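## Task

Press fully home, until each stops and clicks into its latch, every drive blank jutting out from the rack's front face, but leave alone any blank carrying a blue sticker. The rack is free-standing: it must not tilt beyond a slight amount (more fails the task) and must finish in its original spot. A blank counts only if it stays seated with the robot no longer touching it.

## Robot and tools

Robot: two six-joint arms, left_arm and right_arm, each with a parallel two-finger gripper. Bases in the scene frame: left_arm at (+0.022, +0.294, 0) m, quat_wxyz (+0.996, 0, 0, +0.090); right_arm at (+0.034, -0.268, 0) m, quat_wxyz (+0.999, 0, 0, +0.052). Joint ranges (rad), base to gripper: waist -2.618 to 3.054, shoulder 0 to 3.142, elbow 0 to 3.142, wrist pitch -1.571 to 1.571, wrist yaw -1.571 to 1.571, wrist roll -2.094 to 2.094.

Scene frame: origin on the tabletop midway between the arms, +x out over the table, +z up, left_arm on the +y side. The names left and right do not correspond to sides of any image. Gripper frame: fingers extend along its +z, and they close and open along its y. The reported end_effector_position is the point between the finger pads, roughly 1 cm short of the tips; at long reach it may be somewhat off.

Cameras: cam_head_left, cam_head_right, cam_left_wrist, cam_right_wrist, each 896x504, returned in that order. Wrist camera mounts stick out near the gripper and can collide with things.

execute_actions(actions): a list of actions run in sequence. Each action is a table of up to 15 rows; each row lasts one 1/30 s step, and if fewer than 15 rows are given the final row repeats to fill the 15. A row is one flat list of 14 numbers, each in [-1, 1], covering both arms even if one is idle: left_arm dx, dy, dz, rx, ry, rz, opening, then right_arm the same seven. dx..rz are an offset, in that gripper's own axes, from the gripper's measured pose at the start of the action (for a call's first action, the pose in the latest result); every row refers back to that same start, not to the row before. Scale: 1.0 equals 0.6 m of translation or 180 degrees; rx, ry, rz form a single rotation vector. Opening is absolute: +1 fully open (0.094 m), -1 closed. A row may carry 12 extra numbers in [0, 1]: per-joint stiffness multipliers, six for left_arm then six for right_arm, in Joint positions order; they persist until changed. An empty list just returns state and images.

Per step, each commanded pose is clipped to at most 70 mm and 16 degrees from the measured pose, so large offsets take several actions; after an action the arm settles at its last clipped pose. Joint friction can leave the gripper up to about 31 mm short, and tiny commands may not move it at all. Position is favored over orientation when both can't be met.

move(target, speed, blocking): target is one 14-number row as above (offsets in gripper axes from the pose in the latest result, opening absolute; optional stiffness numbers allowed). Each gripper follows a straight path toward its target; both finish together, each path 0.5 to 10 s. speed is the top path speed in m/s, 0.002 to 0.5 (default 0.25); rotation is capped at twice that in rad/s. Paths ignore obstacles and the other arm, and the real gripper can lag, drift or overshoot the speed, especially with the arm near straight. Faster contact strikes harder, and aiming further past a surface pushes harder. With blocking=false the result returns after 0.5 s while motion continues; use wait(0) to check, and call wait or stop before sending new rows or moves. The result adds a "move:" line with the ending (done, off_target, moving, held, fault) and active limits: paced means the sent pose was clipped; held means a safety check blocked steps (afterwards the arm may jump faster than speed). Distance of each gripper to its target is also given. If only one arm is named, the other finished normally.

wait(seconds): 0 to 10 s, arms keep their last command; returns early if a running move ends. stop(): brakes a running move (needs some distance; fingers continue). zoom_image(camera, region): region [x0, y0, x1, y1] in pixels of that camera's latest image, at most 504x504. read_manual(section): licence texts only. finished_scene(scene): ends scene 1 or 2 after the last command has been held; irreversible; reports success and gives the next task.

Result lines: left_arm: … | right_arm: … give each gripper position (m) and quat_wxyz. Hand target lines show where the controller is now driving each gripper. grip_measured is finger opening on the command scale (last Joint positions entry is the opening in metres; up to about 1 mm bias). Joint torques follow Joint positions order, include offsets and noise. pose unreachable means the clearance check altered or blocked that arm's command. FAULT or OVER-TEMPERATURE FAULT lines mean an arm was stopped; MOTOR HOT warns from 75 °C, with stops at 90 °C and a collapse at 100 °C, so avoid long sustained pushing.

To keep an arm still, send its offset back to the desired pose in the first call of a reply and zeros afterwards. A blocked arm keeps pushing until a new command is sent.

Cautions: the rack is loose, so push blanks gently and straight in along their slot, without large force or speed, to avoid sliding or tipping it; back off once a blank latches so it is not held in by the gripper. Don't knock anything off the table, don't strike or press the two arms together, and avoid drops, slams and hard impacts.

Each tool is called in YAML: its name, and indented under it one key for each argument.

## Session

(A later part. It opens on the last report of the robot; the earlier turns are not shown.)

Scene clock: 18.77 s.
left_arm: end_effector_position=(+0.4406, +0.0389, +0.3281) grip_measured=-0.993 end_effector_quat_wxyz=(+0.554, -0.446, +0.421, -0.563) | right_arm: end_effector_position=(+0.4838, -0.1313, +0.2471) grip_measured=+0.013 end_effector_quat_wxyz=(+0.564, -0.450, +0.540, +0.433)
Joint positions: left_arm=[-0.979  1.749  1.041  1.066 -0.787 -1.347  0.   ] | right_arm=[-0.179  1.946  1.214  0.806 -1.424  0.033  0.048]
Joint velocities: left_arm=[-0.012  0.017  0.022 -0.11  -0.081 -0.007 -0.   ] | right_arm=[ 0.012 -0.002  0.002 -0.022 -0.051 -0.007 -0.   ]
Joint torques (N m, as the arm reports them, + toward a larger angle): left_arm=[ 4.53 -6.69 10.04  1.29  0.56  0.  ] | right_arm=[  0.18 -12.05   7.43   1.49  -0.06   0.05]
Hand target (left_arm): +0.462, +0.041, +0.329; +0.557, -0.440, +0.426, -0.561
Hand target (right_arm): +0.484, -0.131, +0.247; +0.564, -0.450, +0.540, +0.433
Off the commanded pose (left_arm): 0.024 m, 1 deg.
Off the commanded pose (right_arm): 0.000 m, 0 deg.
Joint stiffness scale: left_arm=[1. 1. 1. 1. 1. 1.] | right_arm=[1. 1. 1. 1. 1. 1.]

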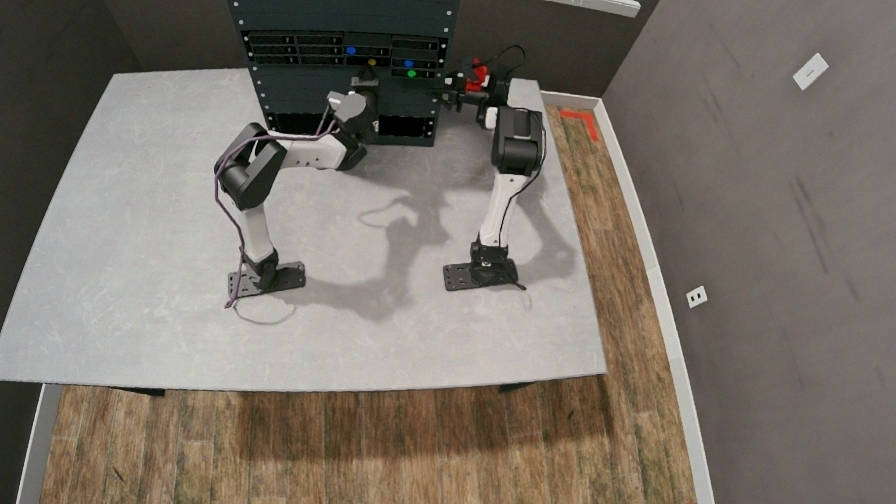

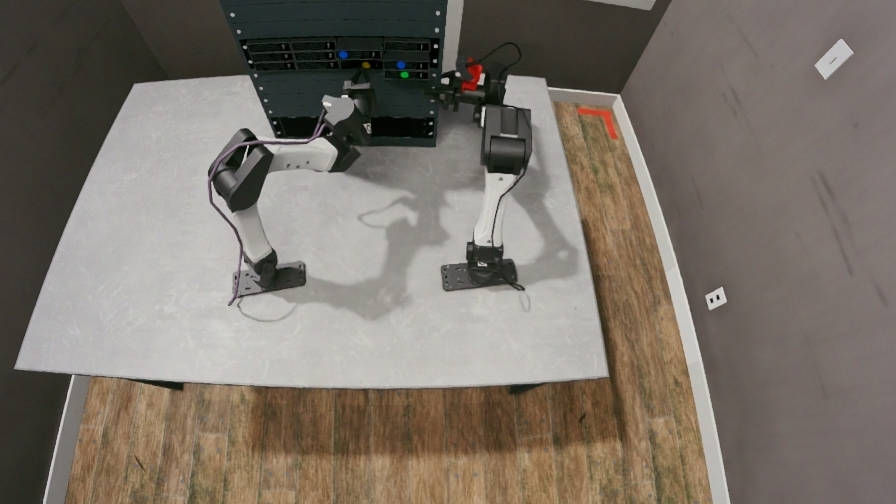

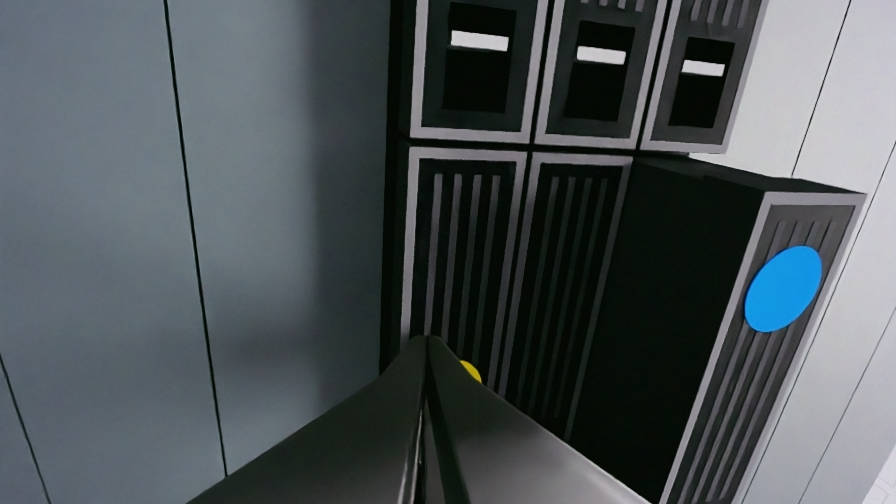

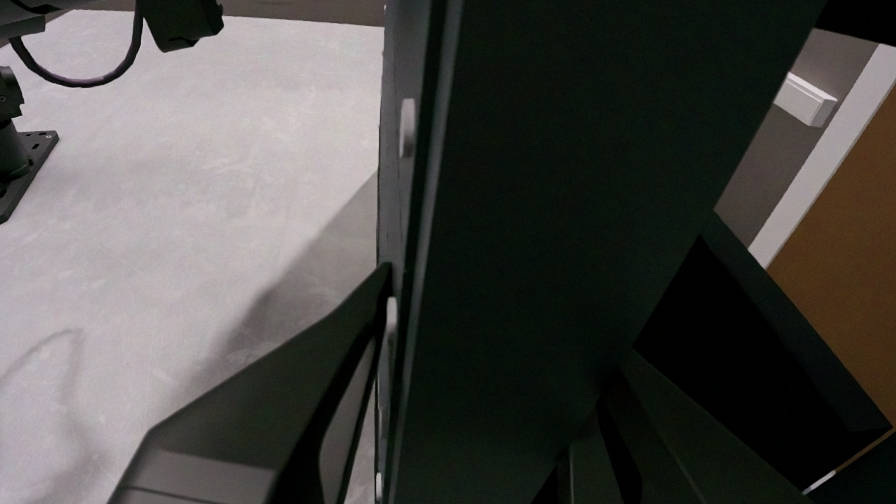

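move:
  target: [0.0188, -0.0228, -0.0923, 0.0035, 0.0064, 0.0101, -1, 0, 0, 0, 0, 0, 0, -0.018]
  speed: 0.1

Scene clock: 20.37 s.
left_arm: end_effector_position=(+0.3890, +0.0213, +0.3247) grip_measured=-0.993 end_effector_quat_wxyz=(+0.558, -0.429, +0.438, -0.559) | right_arm: end_effector_position=(+0.4838, -0.1313, +0.2471) grip_measured=+0.013 end_effector_quat_wxyz=(+0.564, -0.450, +0.540, +0.433)
Joint positions: left_arm=[-1.115  1.681  0.931  1.154 -0.883 -1.243  0.   ] | right_arm=[-0.179  1.946  1.214  0.806 -1.424  0.033  0.048]
Joint velocities: left_arm=[-0.007 -0.002  0.012 -0.081 -0.022 -0.051  0.   ] | right_arm=[ 0.007 -0.007 -0.002  0.007  0.007  0.022  0.   ]
Joint torques (N m, as the arm reports them, + toward a larger angle): left_arm=[  0.12 -10.58   4.97   1.69  -0.02   0.13] | right_arm=[  0.18 -12.05   7.43   1.48  -0.06   0.04]
Hand target (left_arm): +0.384, +0.027, +0.328; +0.561, -0.431, +0.431, -0.560
Hand target (right_arm): +0.484, -0.131, +0.247; +0.564, -0.450, +0.540, +0.433
Off the commanded pose (left_arm): 0.008 m, 1 deg.
Off the commanded pose (right_arm): 0.000 m, 0 deg.
Joint stiffness scale: left_arm=[1. 1. 1. 1. 1. 1.] | right_arm=[1. 1. 1. 1. 1. 1.]
move: done

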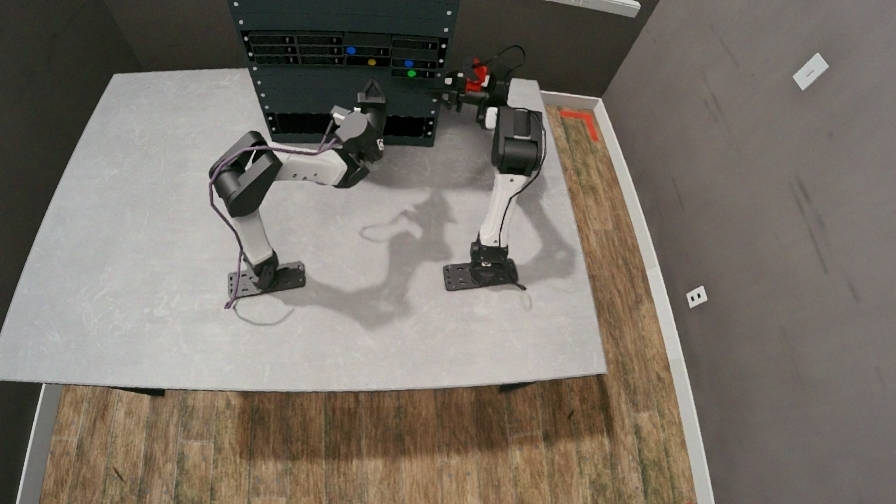

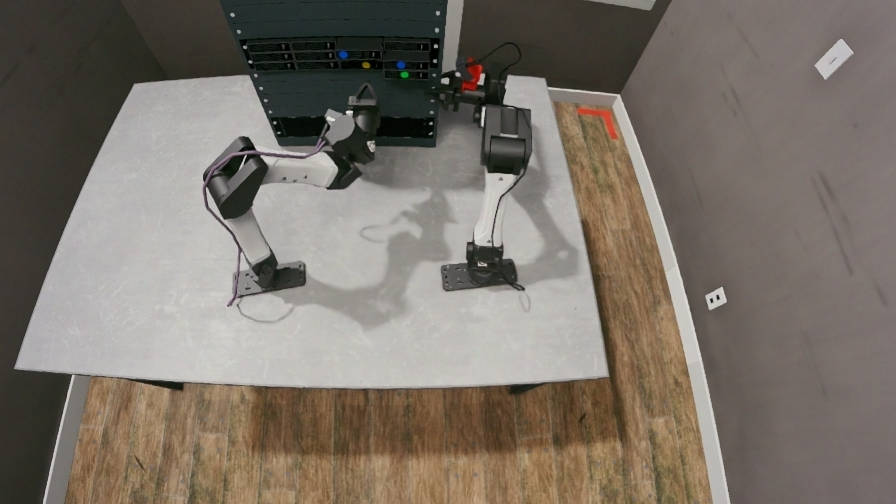

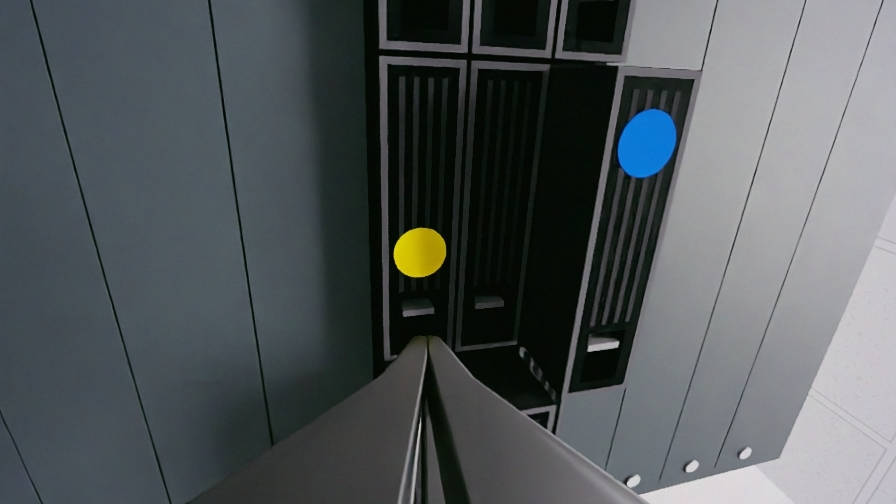

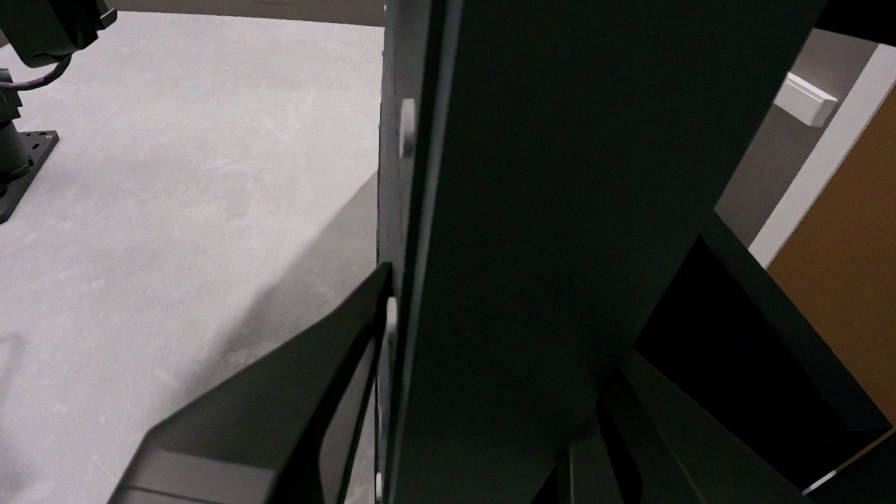

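move:
  target: [0.1433, -0.0120, -0.0147, 0.008, 0, -0.003, -1, 0, 0, 0, 0, 0, 0, -0.018]
  speed: 0.12

Scene clock: 21.93 s.
left_arm: end_effector_position=(+0.3792, -0.0631, +0.3238) grip_measured=-0.993 end_effector_quat_wxyz=(+0.560, -0.420, +0.437, -0.565) | right_arm: end_effector_position=(+0.4838, -0.1313, +0.2471) grip_measured=+0.013 end_effector_quat_wxyz=(+0.564, -0.450, +0.540, +0.433)
Joint positions: left_arm=[-1.255  1.936  1.21   1.231 -0.991 -1.122  0.   ] | right_arm=[-0.179  1.946  1.214  0.806 -1.424  0.033  0.048]
Joint velocities: left_arm=[-0.017  0.002  0.002 -0.022 -0.037  0.095 -0.002] | right_arm=[-0.002 -0.002 -0.022  0.007  0.007  0.007  0.001]
Joint torques (N m, as the arm reports them, + toward a larger angle): left_arm=[  0.17 -10.58   7.54   1.52   0.09   0.09] | right_arm=[  0.19 -12.06   7.42   1.49  -0.06   0.04]
Hand target (left_arm): +0.379, -0.064, +0.327; +0.561, -0.424, +0.428, -0.568
Hand target (right_arm): +0.484, -0.131, +0.247; +0.564, -0.450, +0.540, +0.433
Off the commanded pose (left_arm): 0.005 m, 1 deg.
Off the commanded pose (right_arm): 0.000 m, 0 deg.
Joint stiffness scale: left_arm=[1. 1. 1. 1. 1. 1.] | right_arm=[1. 1. 1. 1. 1. 1.]
move: done

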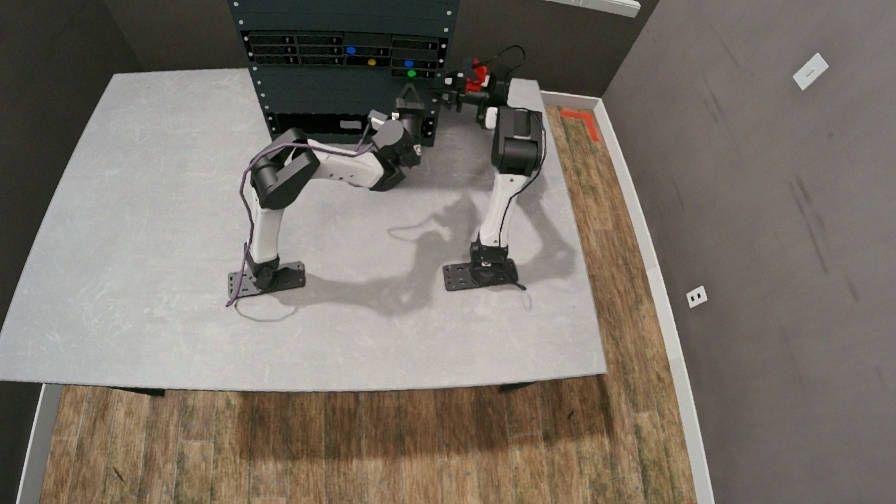

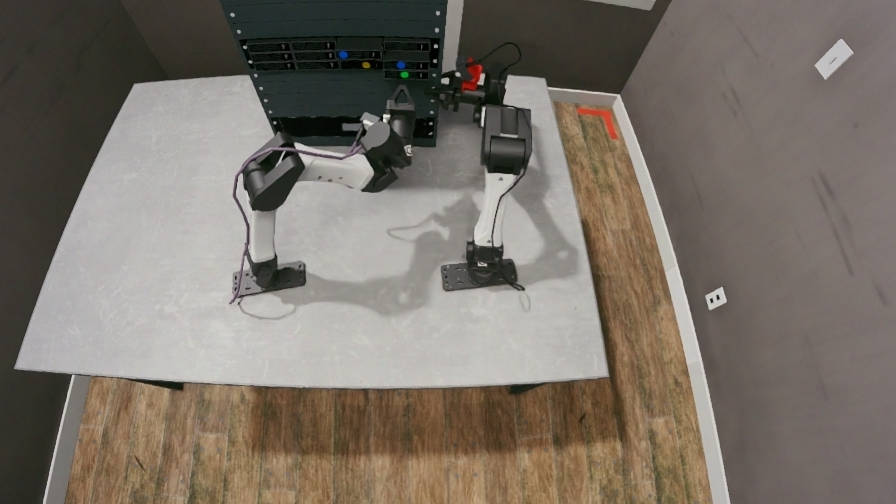

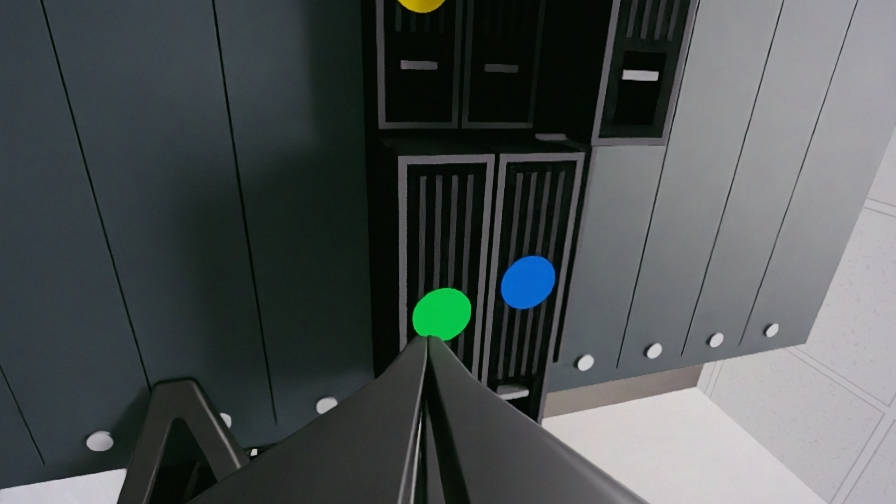

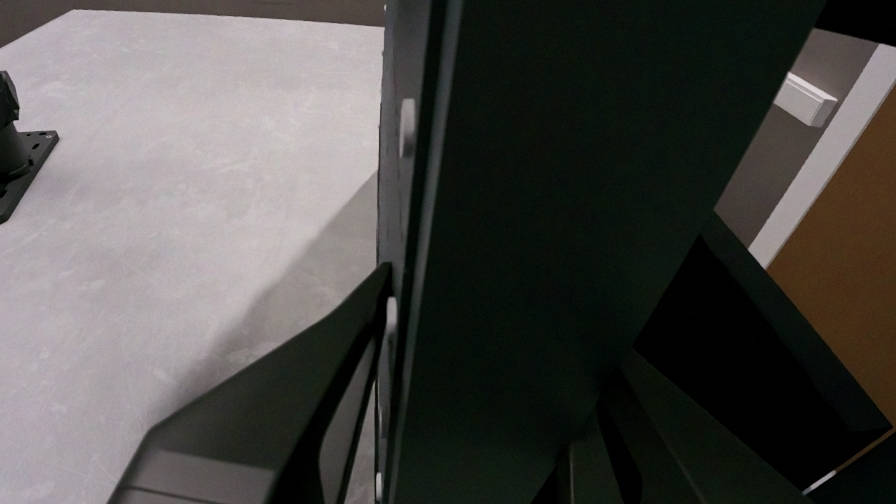

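execute_actions:
  actions: []

Scene clock: 22.27 s.
left_arm: end_effector_position=(+0.3792, -0.0629, +0.3240) grip_measured=-0.993 end_effector_quat_wxyz=(+0.560, -0.420, +0.437, -0.565) | right_arm: end_effector_position=(+0.4838, -0.1313, +0.2471) grip_measured=+0.013 end_effector_quat_wxyz=(+0.564, -0.450, +0.540, +0.433)
Joint positions: left_arm=[-1.255  1.936  1.21   1.232 -0.991 -1.121  0.   ] | right_arm=[-0.179  1.946  1.214  0.806 -1.424  0.033  0.048]
Joint velocities: left_arm=[-0.017 -0.002 -0.022 -0.037  0.051 -0.022  0.   ] | right_arm=[-0.012 -0.017 -0.007 -0.022 -0.066 -0.066 -0.002]
Joint torques (N m, as the arm reports them, + toward a larger angle): left_arm=[  0.2  -10.57   7.64   1.52   0.05   0.11] | right_arm=[  0.18 -12.05   7.42   1.48  -0.06   0.04]
Hand target (left_arm): +0.379, -0.064, +0.327; +0.561, -0.424, +0.428, -0.568
Hand target (right_arm): +0.484, -0.131, +0.247; +0.564, -0.450, +0.540, +0.433
Off the commanded pose (left_arm): 0.005 m, 1 deg.
Off the commanded pose (right_arm): 0.000 m, 0 deg.
Joint stiffness scale: left_arm=[1. 1. 1. 1. 1. 1.] | right_arm=[1. 1. 1. 1. 1. 1.]

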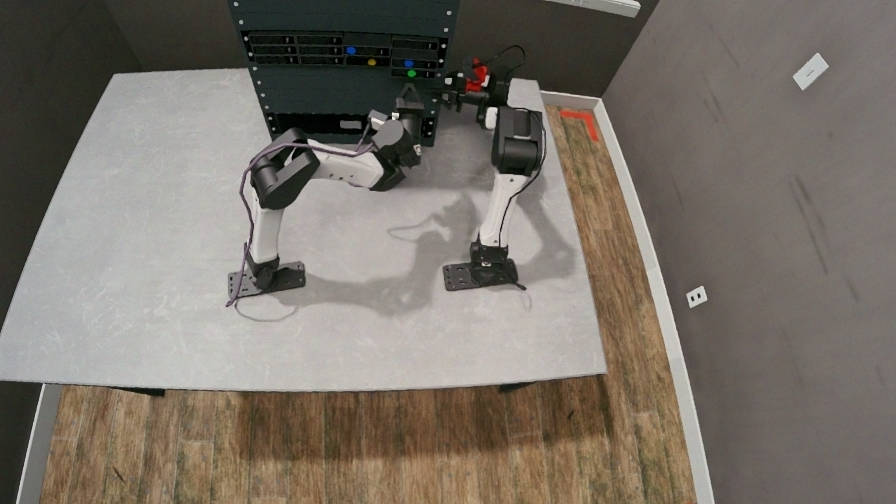

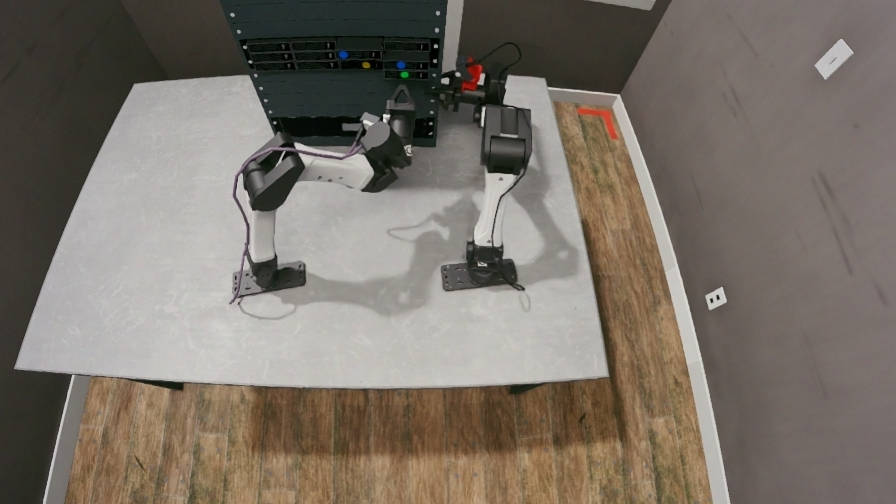

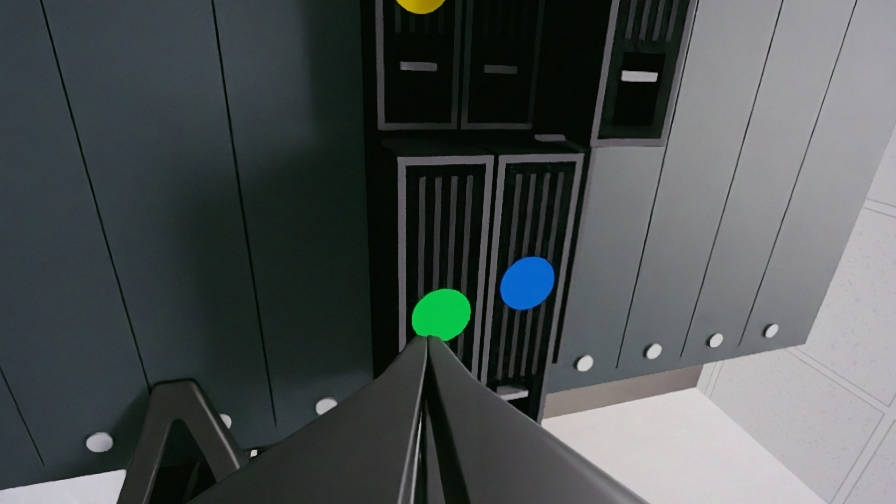

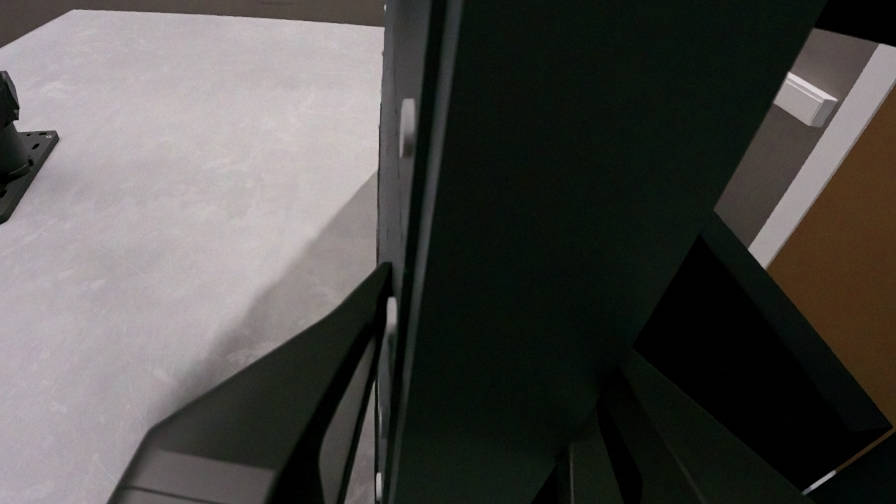

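move:
  target: [0, 0, 0.038, 0, 0, 0, -1, 0, 0, 0, 0, 0, 0, -0.018]
  speed: 0.05

Scene clock: 23.33 s.
left_arm: end_effector_position=(+0.3960, -0.0575, +0.3329) grip_measured=-0.993 end_effector_quat_wxyz=(+0.561, -0.424, +0.431, -0.565) | right_arm: end_effector_position=(+0.4838, -0.1313, +0.2471) grip_measured=+0.013 end_effector_quat_wxyz=(+0.564, -0.450, +0.540, +0.433)
Joint positions: left_arm=[-1.214  1.936  1.252  1.173 -0.965 -1.153  0.   ] | right_arm=[-0.179  1.946  1.214  0.806 -1.424  0.033  0.048]
Joint velocities: left_arm=[-0.002  0.002 -0.017 -0.037 -0.037 -0.022 -0.001] | right_arm=[ 0.002 -0.032 -0.002 -0.007 -0.051 -0.007 -0.   ]
Joint torques (N m, as the arm reports them, + toward a larger angle): left_arm=[  1.18 -10.3    7.68   1.25   0.24   0.02] | right_arm=[  0.18 -12.05   7.42   1.49  -0.06   0.04]
Hand target (left_arm): +0.401, -0.063, +0.330; +0.560, -0.420, +0.437, -0.565
Hand target (right_arm): +0.484, -0.131, +0.247; +0.564, -0.450, +0.540, +0.433
Off the commanded pose (left_arm): 0.008 m, 1 deg.
Off the commanded pose (right_arm): 0.000 m, 0 deg.
Joint stiffness scale: left_arm=[1. 1. 1. 1. 1. 1.] | right_arm=[1. 1. 1. 1. 1. 1.]
move: done

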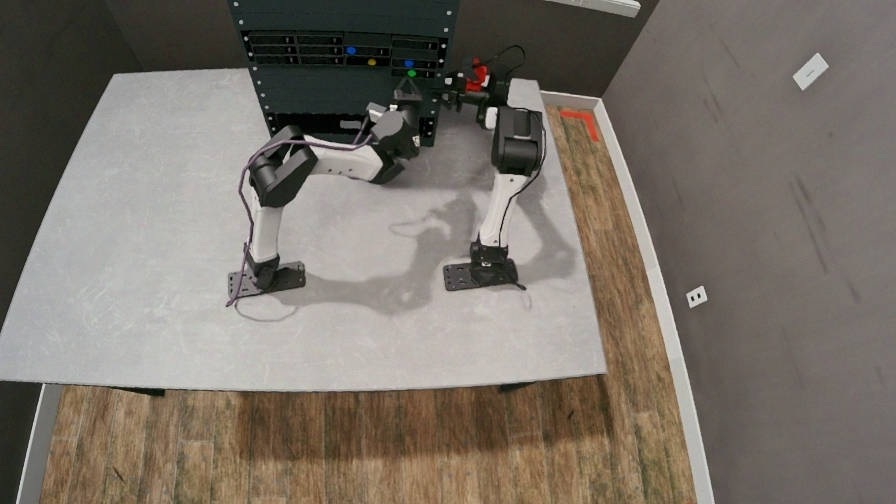

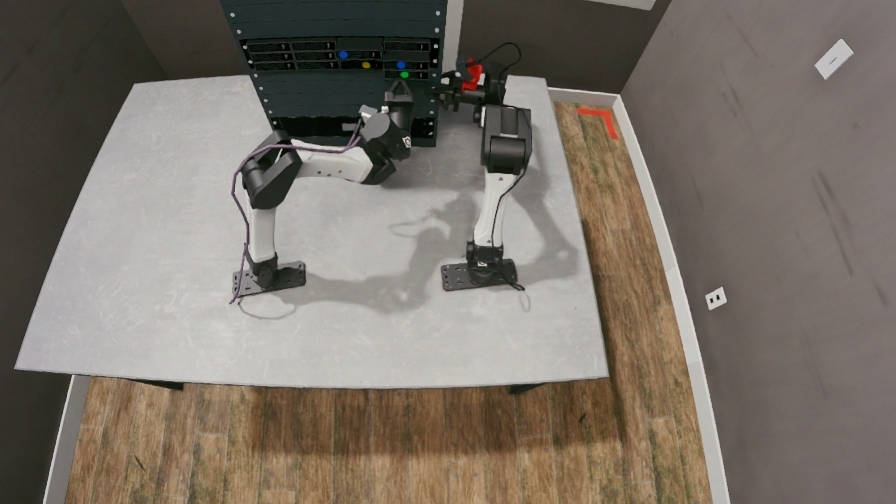

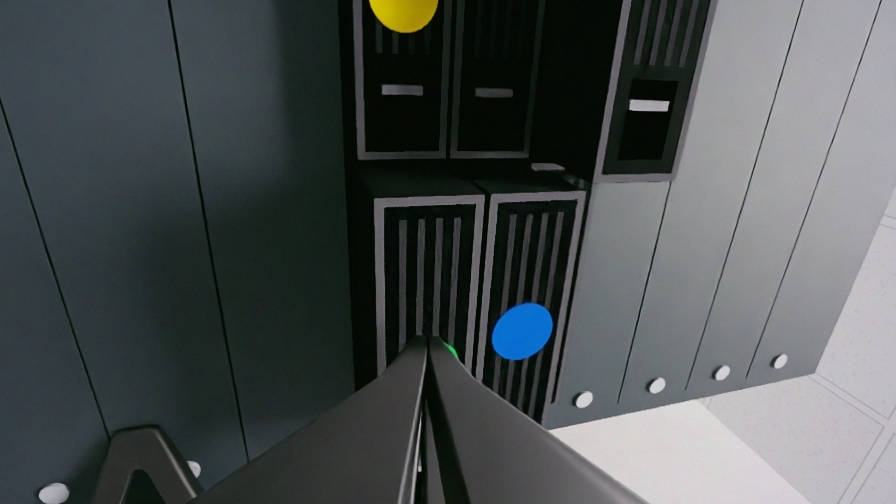

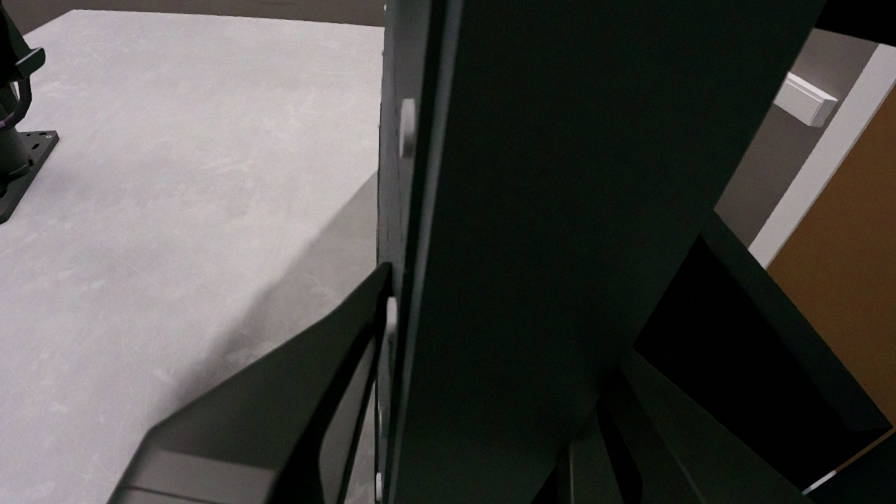

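execute_actions:
  actions:
    - [[0.009,0.006,0.007,0,0,0,-1,0,0,0,0,0,0,-0.018],[0.010,0.008,0.007,0,0,0,-1,0,0,0,0,0,0,-0.018],[0.011,0.010,0.007,0,0,0,-1,0,0,0,0,0,0,-0.018],[0.012,0.012,0.0065,0,0,0,-1,0,0,0,0,0,0,-0.018],[0.0125,0.014,0.0065,0,0,0,-1,0,0,0,0,0,0,-0.018],[0.0125,0.0154,0.0063,0,0,0,-1,0,0,0,0,0,0,-0.018]]

Scene clock: 24.37 s.
left_arm: end_effector_position=(+0.3998, -0.0643, +0.3203) grip_measured=-0.993 end_effector_quat_wxyz=(+0.562, -0.421, +0.442, -0.558) | right_arm: end_effector_position=(+0.4838, -0.1313, +0.2471) grip_measured=+0.013 end_effector_quat_wxyz=(+0.564, -0.450, +0.540, +0.433)
Joint positions: left_arm=[-1.214  1.968  1.262  1.17  -0.964 -1.154  0.   ] | right_arm=[-0.179  1.946  1.214  0.806 -1.424  0.033  0.048]
Joint velocities: left_arm=[-0.002 -0.002  0.007 -0.022 -0.007 -0.037  0.001] | right_arm=[-0.007 -0.007 -0.002  0.007 -0.066  0.007  0.   ]
Joint torques (N m, as the arm reports them, + toward a larger angle): left_arm=[  0.75 -11.28   7.51   1.54   0.14   0.01] | right_arm=[  0.17 -12.06   7.42   1.49  -0.06   0.05]
Hand target (left_arm): +0.402, -0.065, +0.325; +0.561, -0.424, +0.432, -0.565
Hand target (right_arm): +0.484, -0.131, +0.247; +0.564, -0.450, +0.540, +0.433
Off the commanded pose (left_arm): 0.005 m, 1 deg.
Off the commanded pose (right_arm): 0.000 m, 0 deg.
Joint stiffness scale: left_arm=[1. 1. 1. 1. 1. 1.] | right_arm=[1. 1. 1. 1. 1. 1.]

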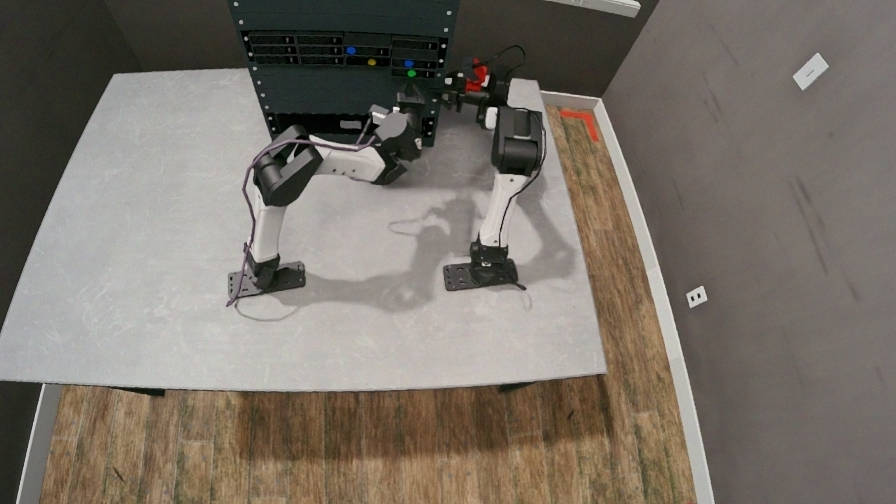

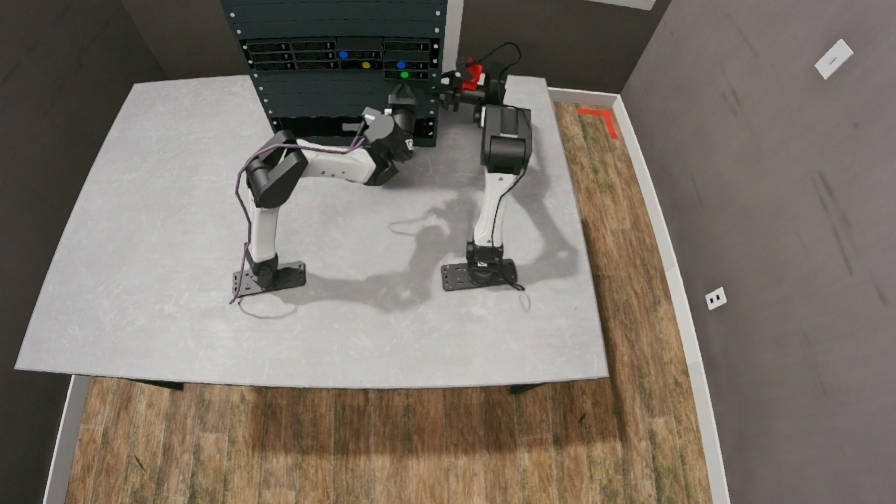

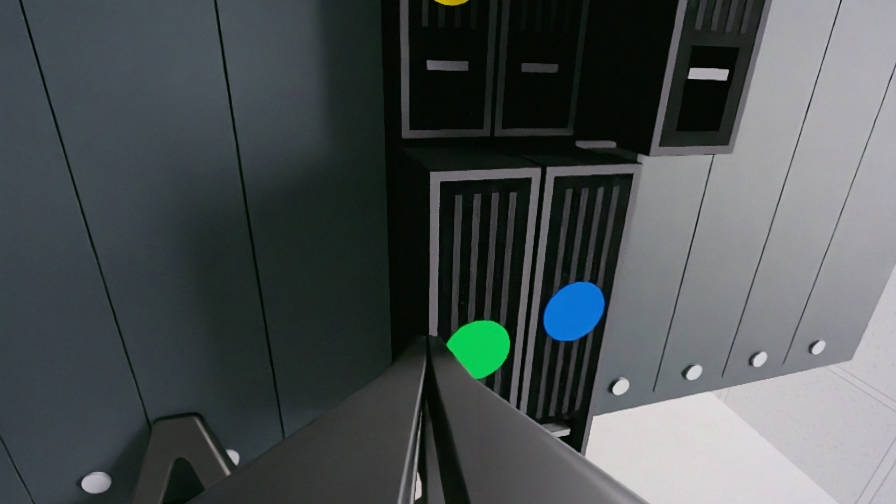

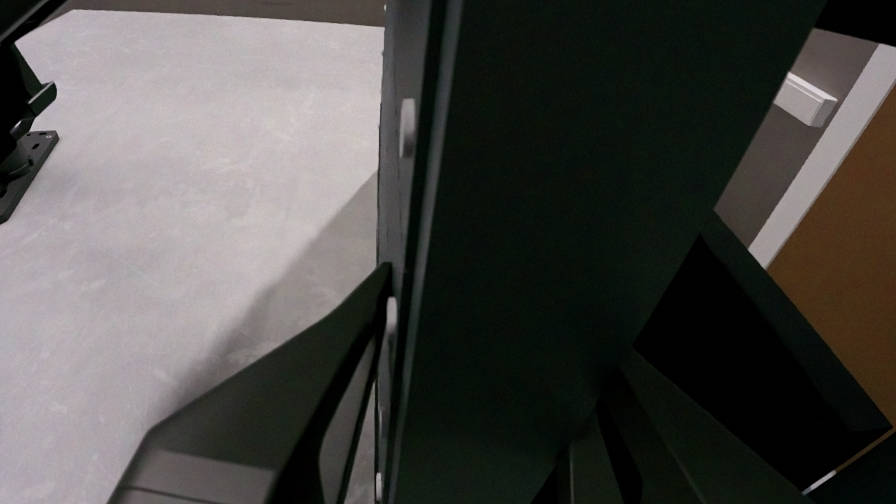

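execute_actions:
  actions:
    - [[0.002,-0.008,0.002,0,0,0,-1,0,0,0,0,0,0,-0.018],[0.003,-0.010,0.002,0,0,0,-1,0,0,0,0,0,0,-0.018],[0.004,-0.012,0.002,0,0,0,-1,0,0,0,0,0,0,-0.018],[0.005,-0.014,0.002,0,0,0,-1,0,0,0,0,0,0,-0.018],[0.006,-0.016,0.002,0,0,0,-1,0,0,0,0,0,0,-0.018],[0.007,-0.018,0.002,0,0,0,-1,0,0,0,0,0,0,-0.018],[0.007,-0.020,0.002,0,0,0,-1,0,0,0,0,0,0,-0.018]]

Scene clock: 25.27 s.
left_arm: end_effector_position=(+0.4011, -0.0664, +0.3235) grip_measured=-0.993 end_effector_quat_wxyz=(+0.563, -0.421, +0.444, -0.556) | right_arm: end_effector_position=(+0.4838, -0.1313, +0.2471) grip_measured=+0.013 end_effector_quat_wxyz=(+0.564, -0.450, +0.540, +0.433)
Joint positions: left_arm=[-1.214  1.968  1.28   1.146 -0.964 -1.154  0.   ] | right_arm=[-0.179  1.946  1.214  0.806 -1.424  0.033  0.048]
Joint velocities: left_arm=[ 0.012  0.007 -0.012 -0.022 -0.022  0.007 -0.001] | right_arm=[-0.002 -0.002  0.012  0.007 -0.022 -0.022 -0.001]
Joint torques (N m, as the arm reports them, + toward a larger angle): left_arm=[ -0.36 -12.8    7.56   1.28   0.03   0.08] | right_arm=[  0.17 -12.05   7.42   1.49  -0.06   0.04]
Hand target (left_arm): +0.398, -0.069, +0.332; +0.562, -0.421, +0.441, -0.558
Hand target (right_arm): +0.484, -0.131, +0.247; +0.564, -0.450, +0.540, +0.433
Off the commanded pose (left_arm): 0.009 m, 0 deg.
Off the commanded pose (right_arm): 0.000 m, 0 deg.
Joint stiffness scale: left_arm=[1. 1. 1. 1. 1. 1.] | right_arm=[1. 1. 1. 1. 1. 1.]

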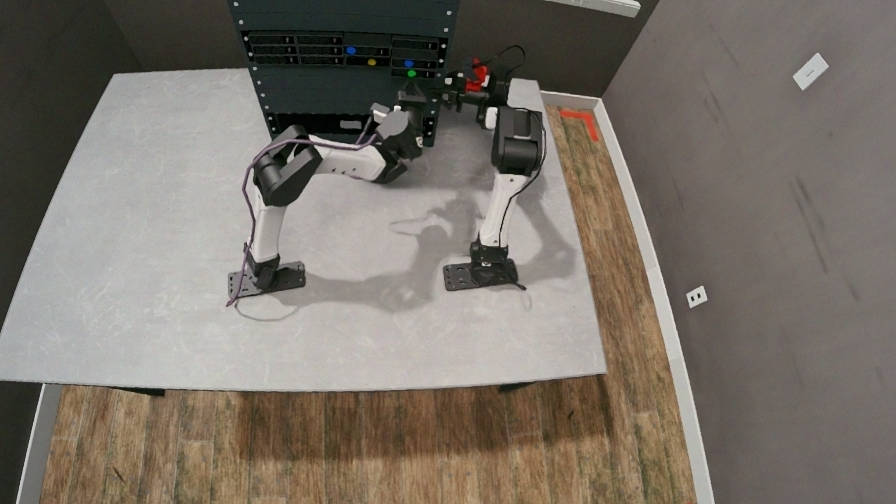

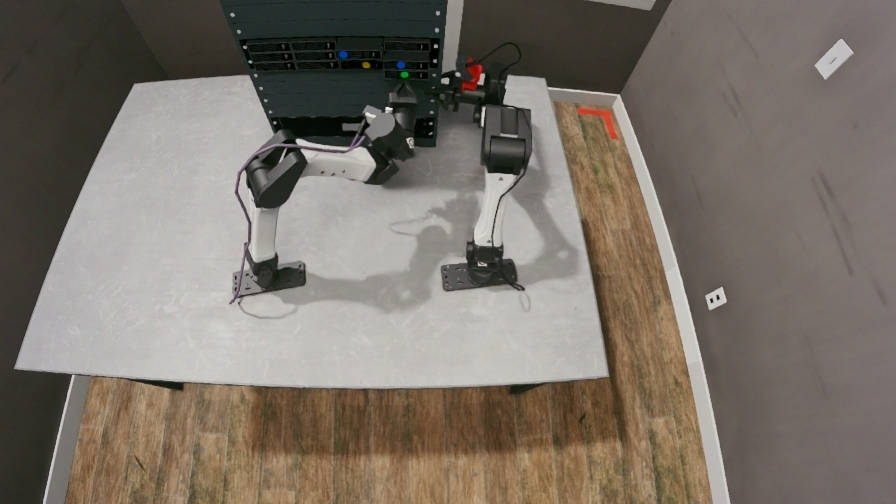

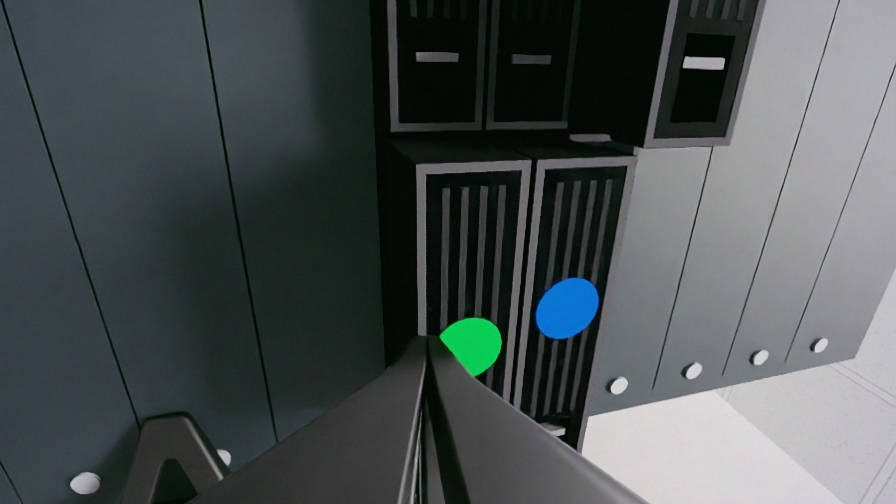

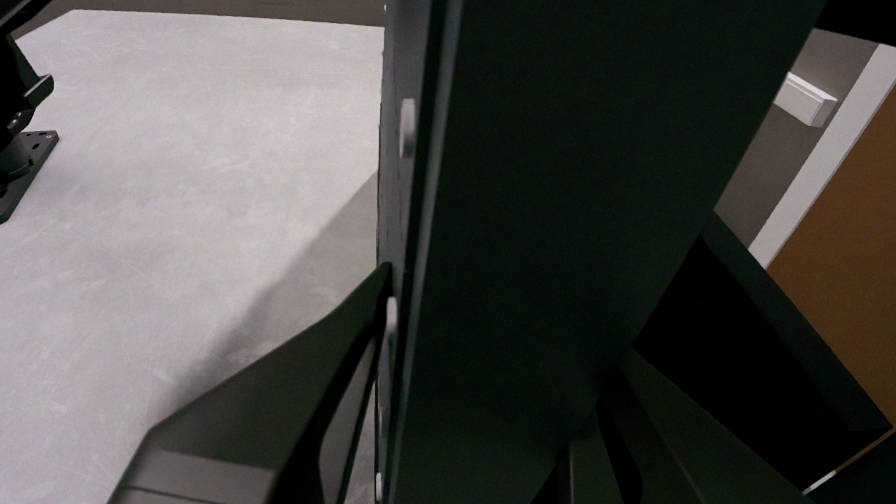

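execute_actions:
  actions:
    - [[0.005,-0.012,0.002,0,0,0,-1,0,0,0,0,0,0,-0.018],[0.006,-0.012,0.004,0,0,0,-1,0,0,0,0,0,0,-0.018],[0.007,-0.0125,0.006,0,0,0,-1,0,0,0,0,0,0,-0.018],[0.008,-0.013,0.007,0,0,0,-1,0,0,0,0,0,0,-0.018],[0.009,-0.0135,0.008,0,0,0,-1,0,0,0,0,0,0,-0.018],[0.010,-0.014,0.009,0,0,0,-1,0,0,0,0,0,0,-0.018],[0.011,-0.0145,0.010,0,0,0,-1,0,0,0,0,0,0,-0.018]]

Scene clock: 26.13 s.
left_arm: end_effector_position=(+0.4026, -0.0689, +0.3341) grip_measured=-0.993 end_effector_quat_wxyz=(+0.562, -0.422, +0.439, -0.560) | right_arm: end_effector_position=(+0.4838, -0.1313, +0.2471) grip_measured=+0.013 end_effector_quat_wxyz=(+0.564, -0.450, +0.540, +0.433)
Joint positions: left_arm=[-1.214  1.968  1.317  1.121 -0.964 -1.154  0.   ] | right_arm=[-0.179  1.946  1.214  0.806 -1.424  0.033  0.048]
Joint velocities: left_arm=[ 0.002 -0.007 -0.007 -0.081 -0.081 -0.037  0.   ] | right_arm=[ 0.007 -0.017  0.007 -0.037  0.007  0.007 -0.   ]
Joint torques (N m, as the arm reports them, + toward a larger angle): left_arm=[  0.49 -11.15   7.8    1.19   0.1    0.07] | right_arm=[  0.18 -12.06   7.42   1.48  -0.06   0.04]
Hand target (left_arm): +0.405, -0.073, +0.333; +0.563, -0.421, +0.444, -0.556
Hand target (right_arm): +0.484, -0.131, +0.247; +0.564, -0.450, +0.540, +0.433
Off the commanded pose (left_arm): 0.005 m, 1 deg.
Off the commanded pose (right_arm): 0.000 m, 0 deg.
Joint stiffness scale: left_arm=[1. 1. 1. 1. 1. 1.] | right_arm=[1. 1. 1. 1. 1. 1.]

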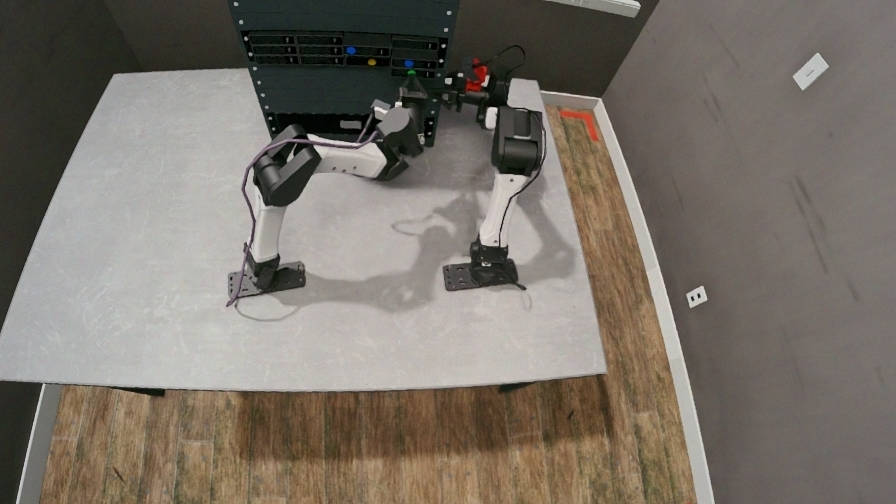

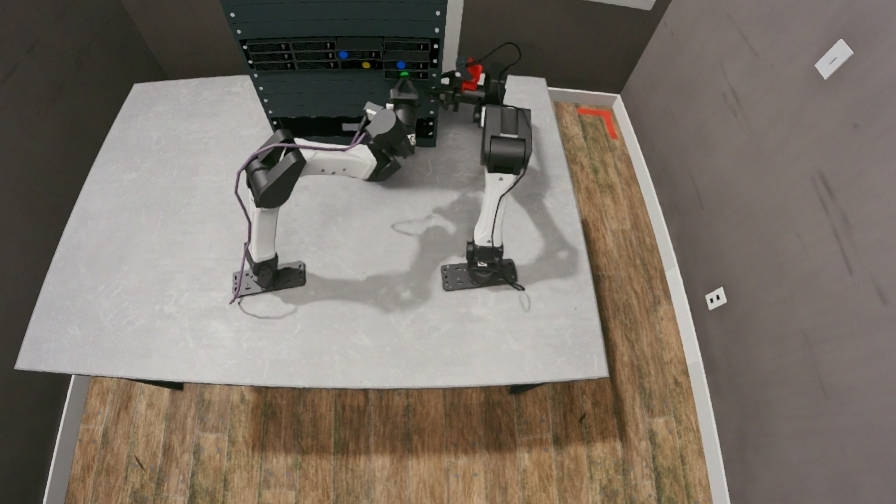

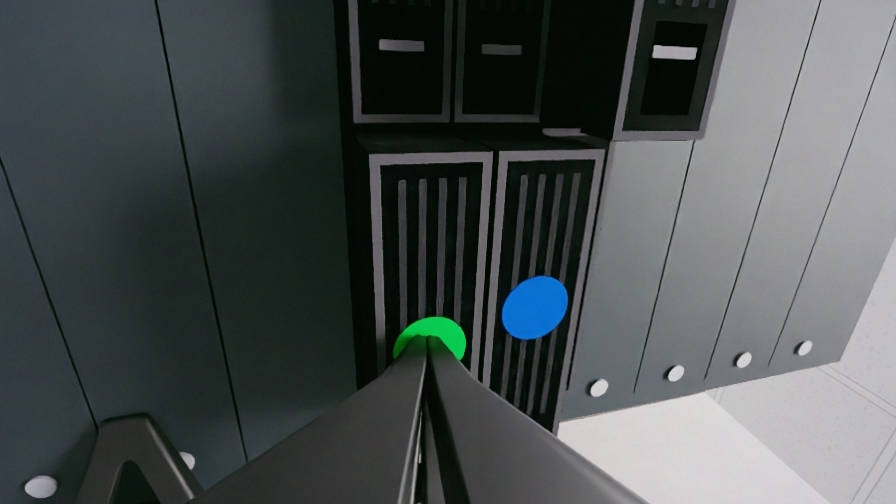

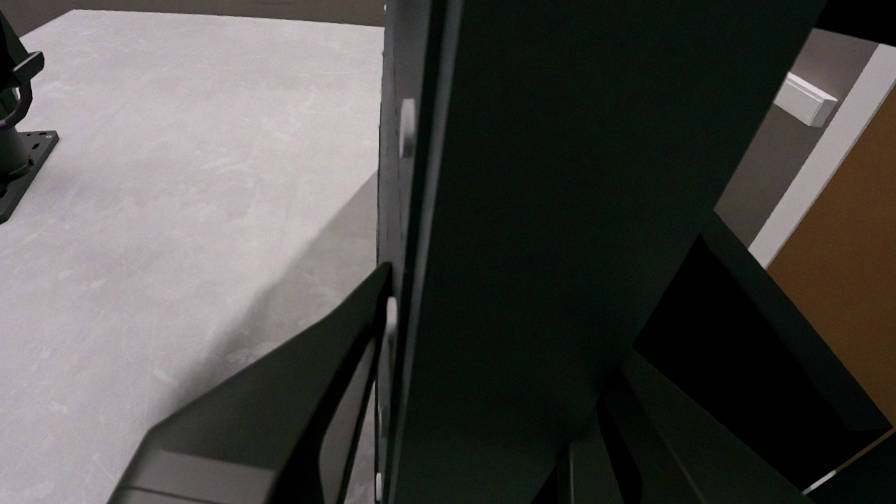

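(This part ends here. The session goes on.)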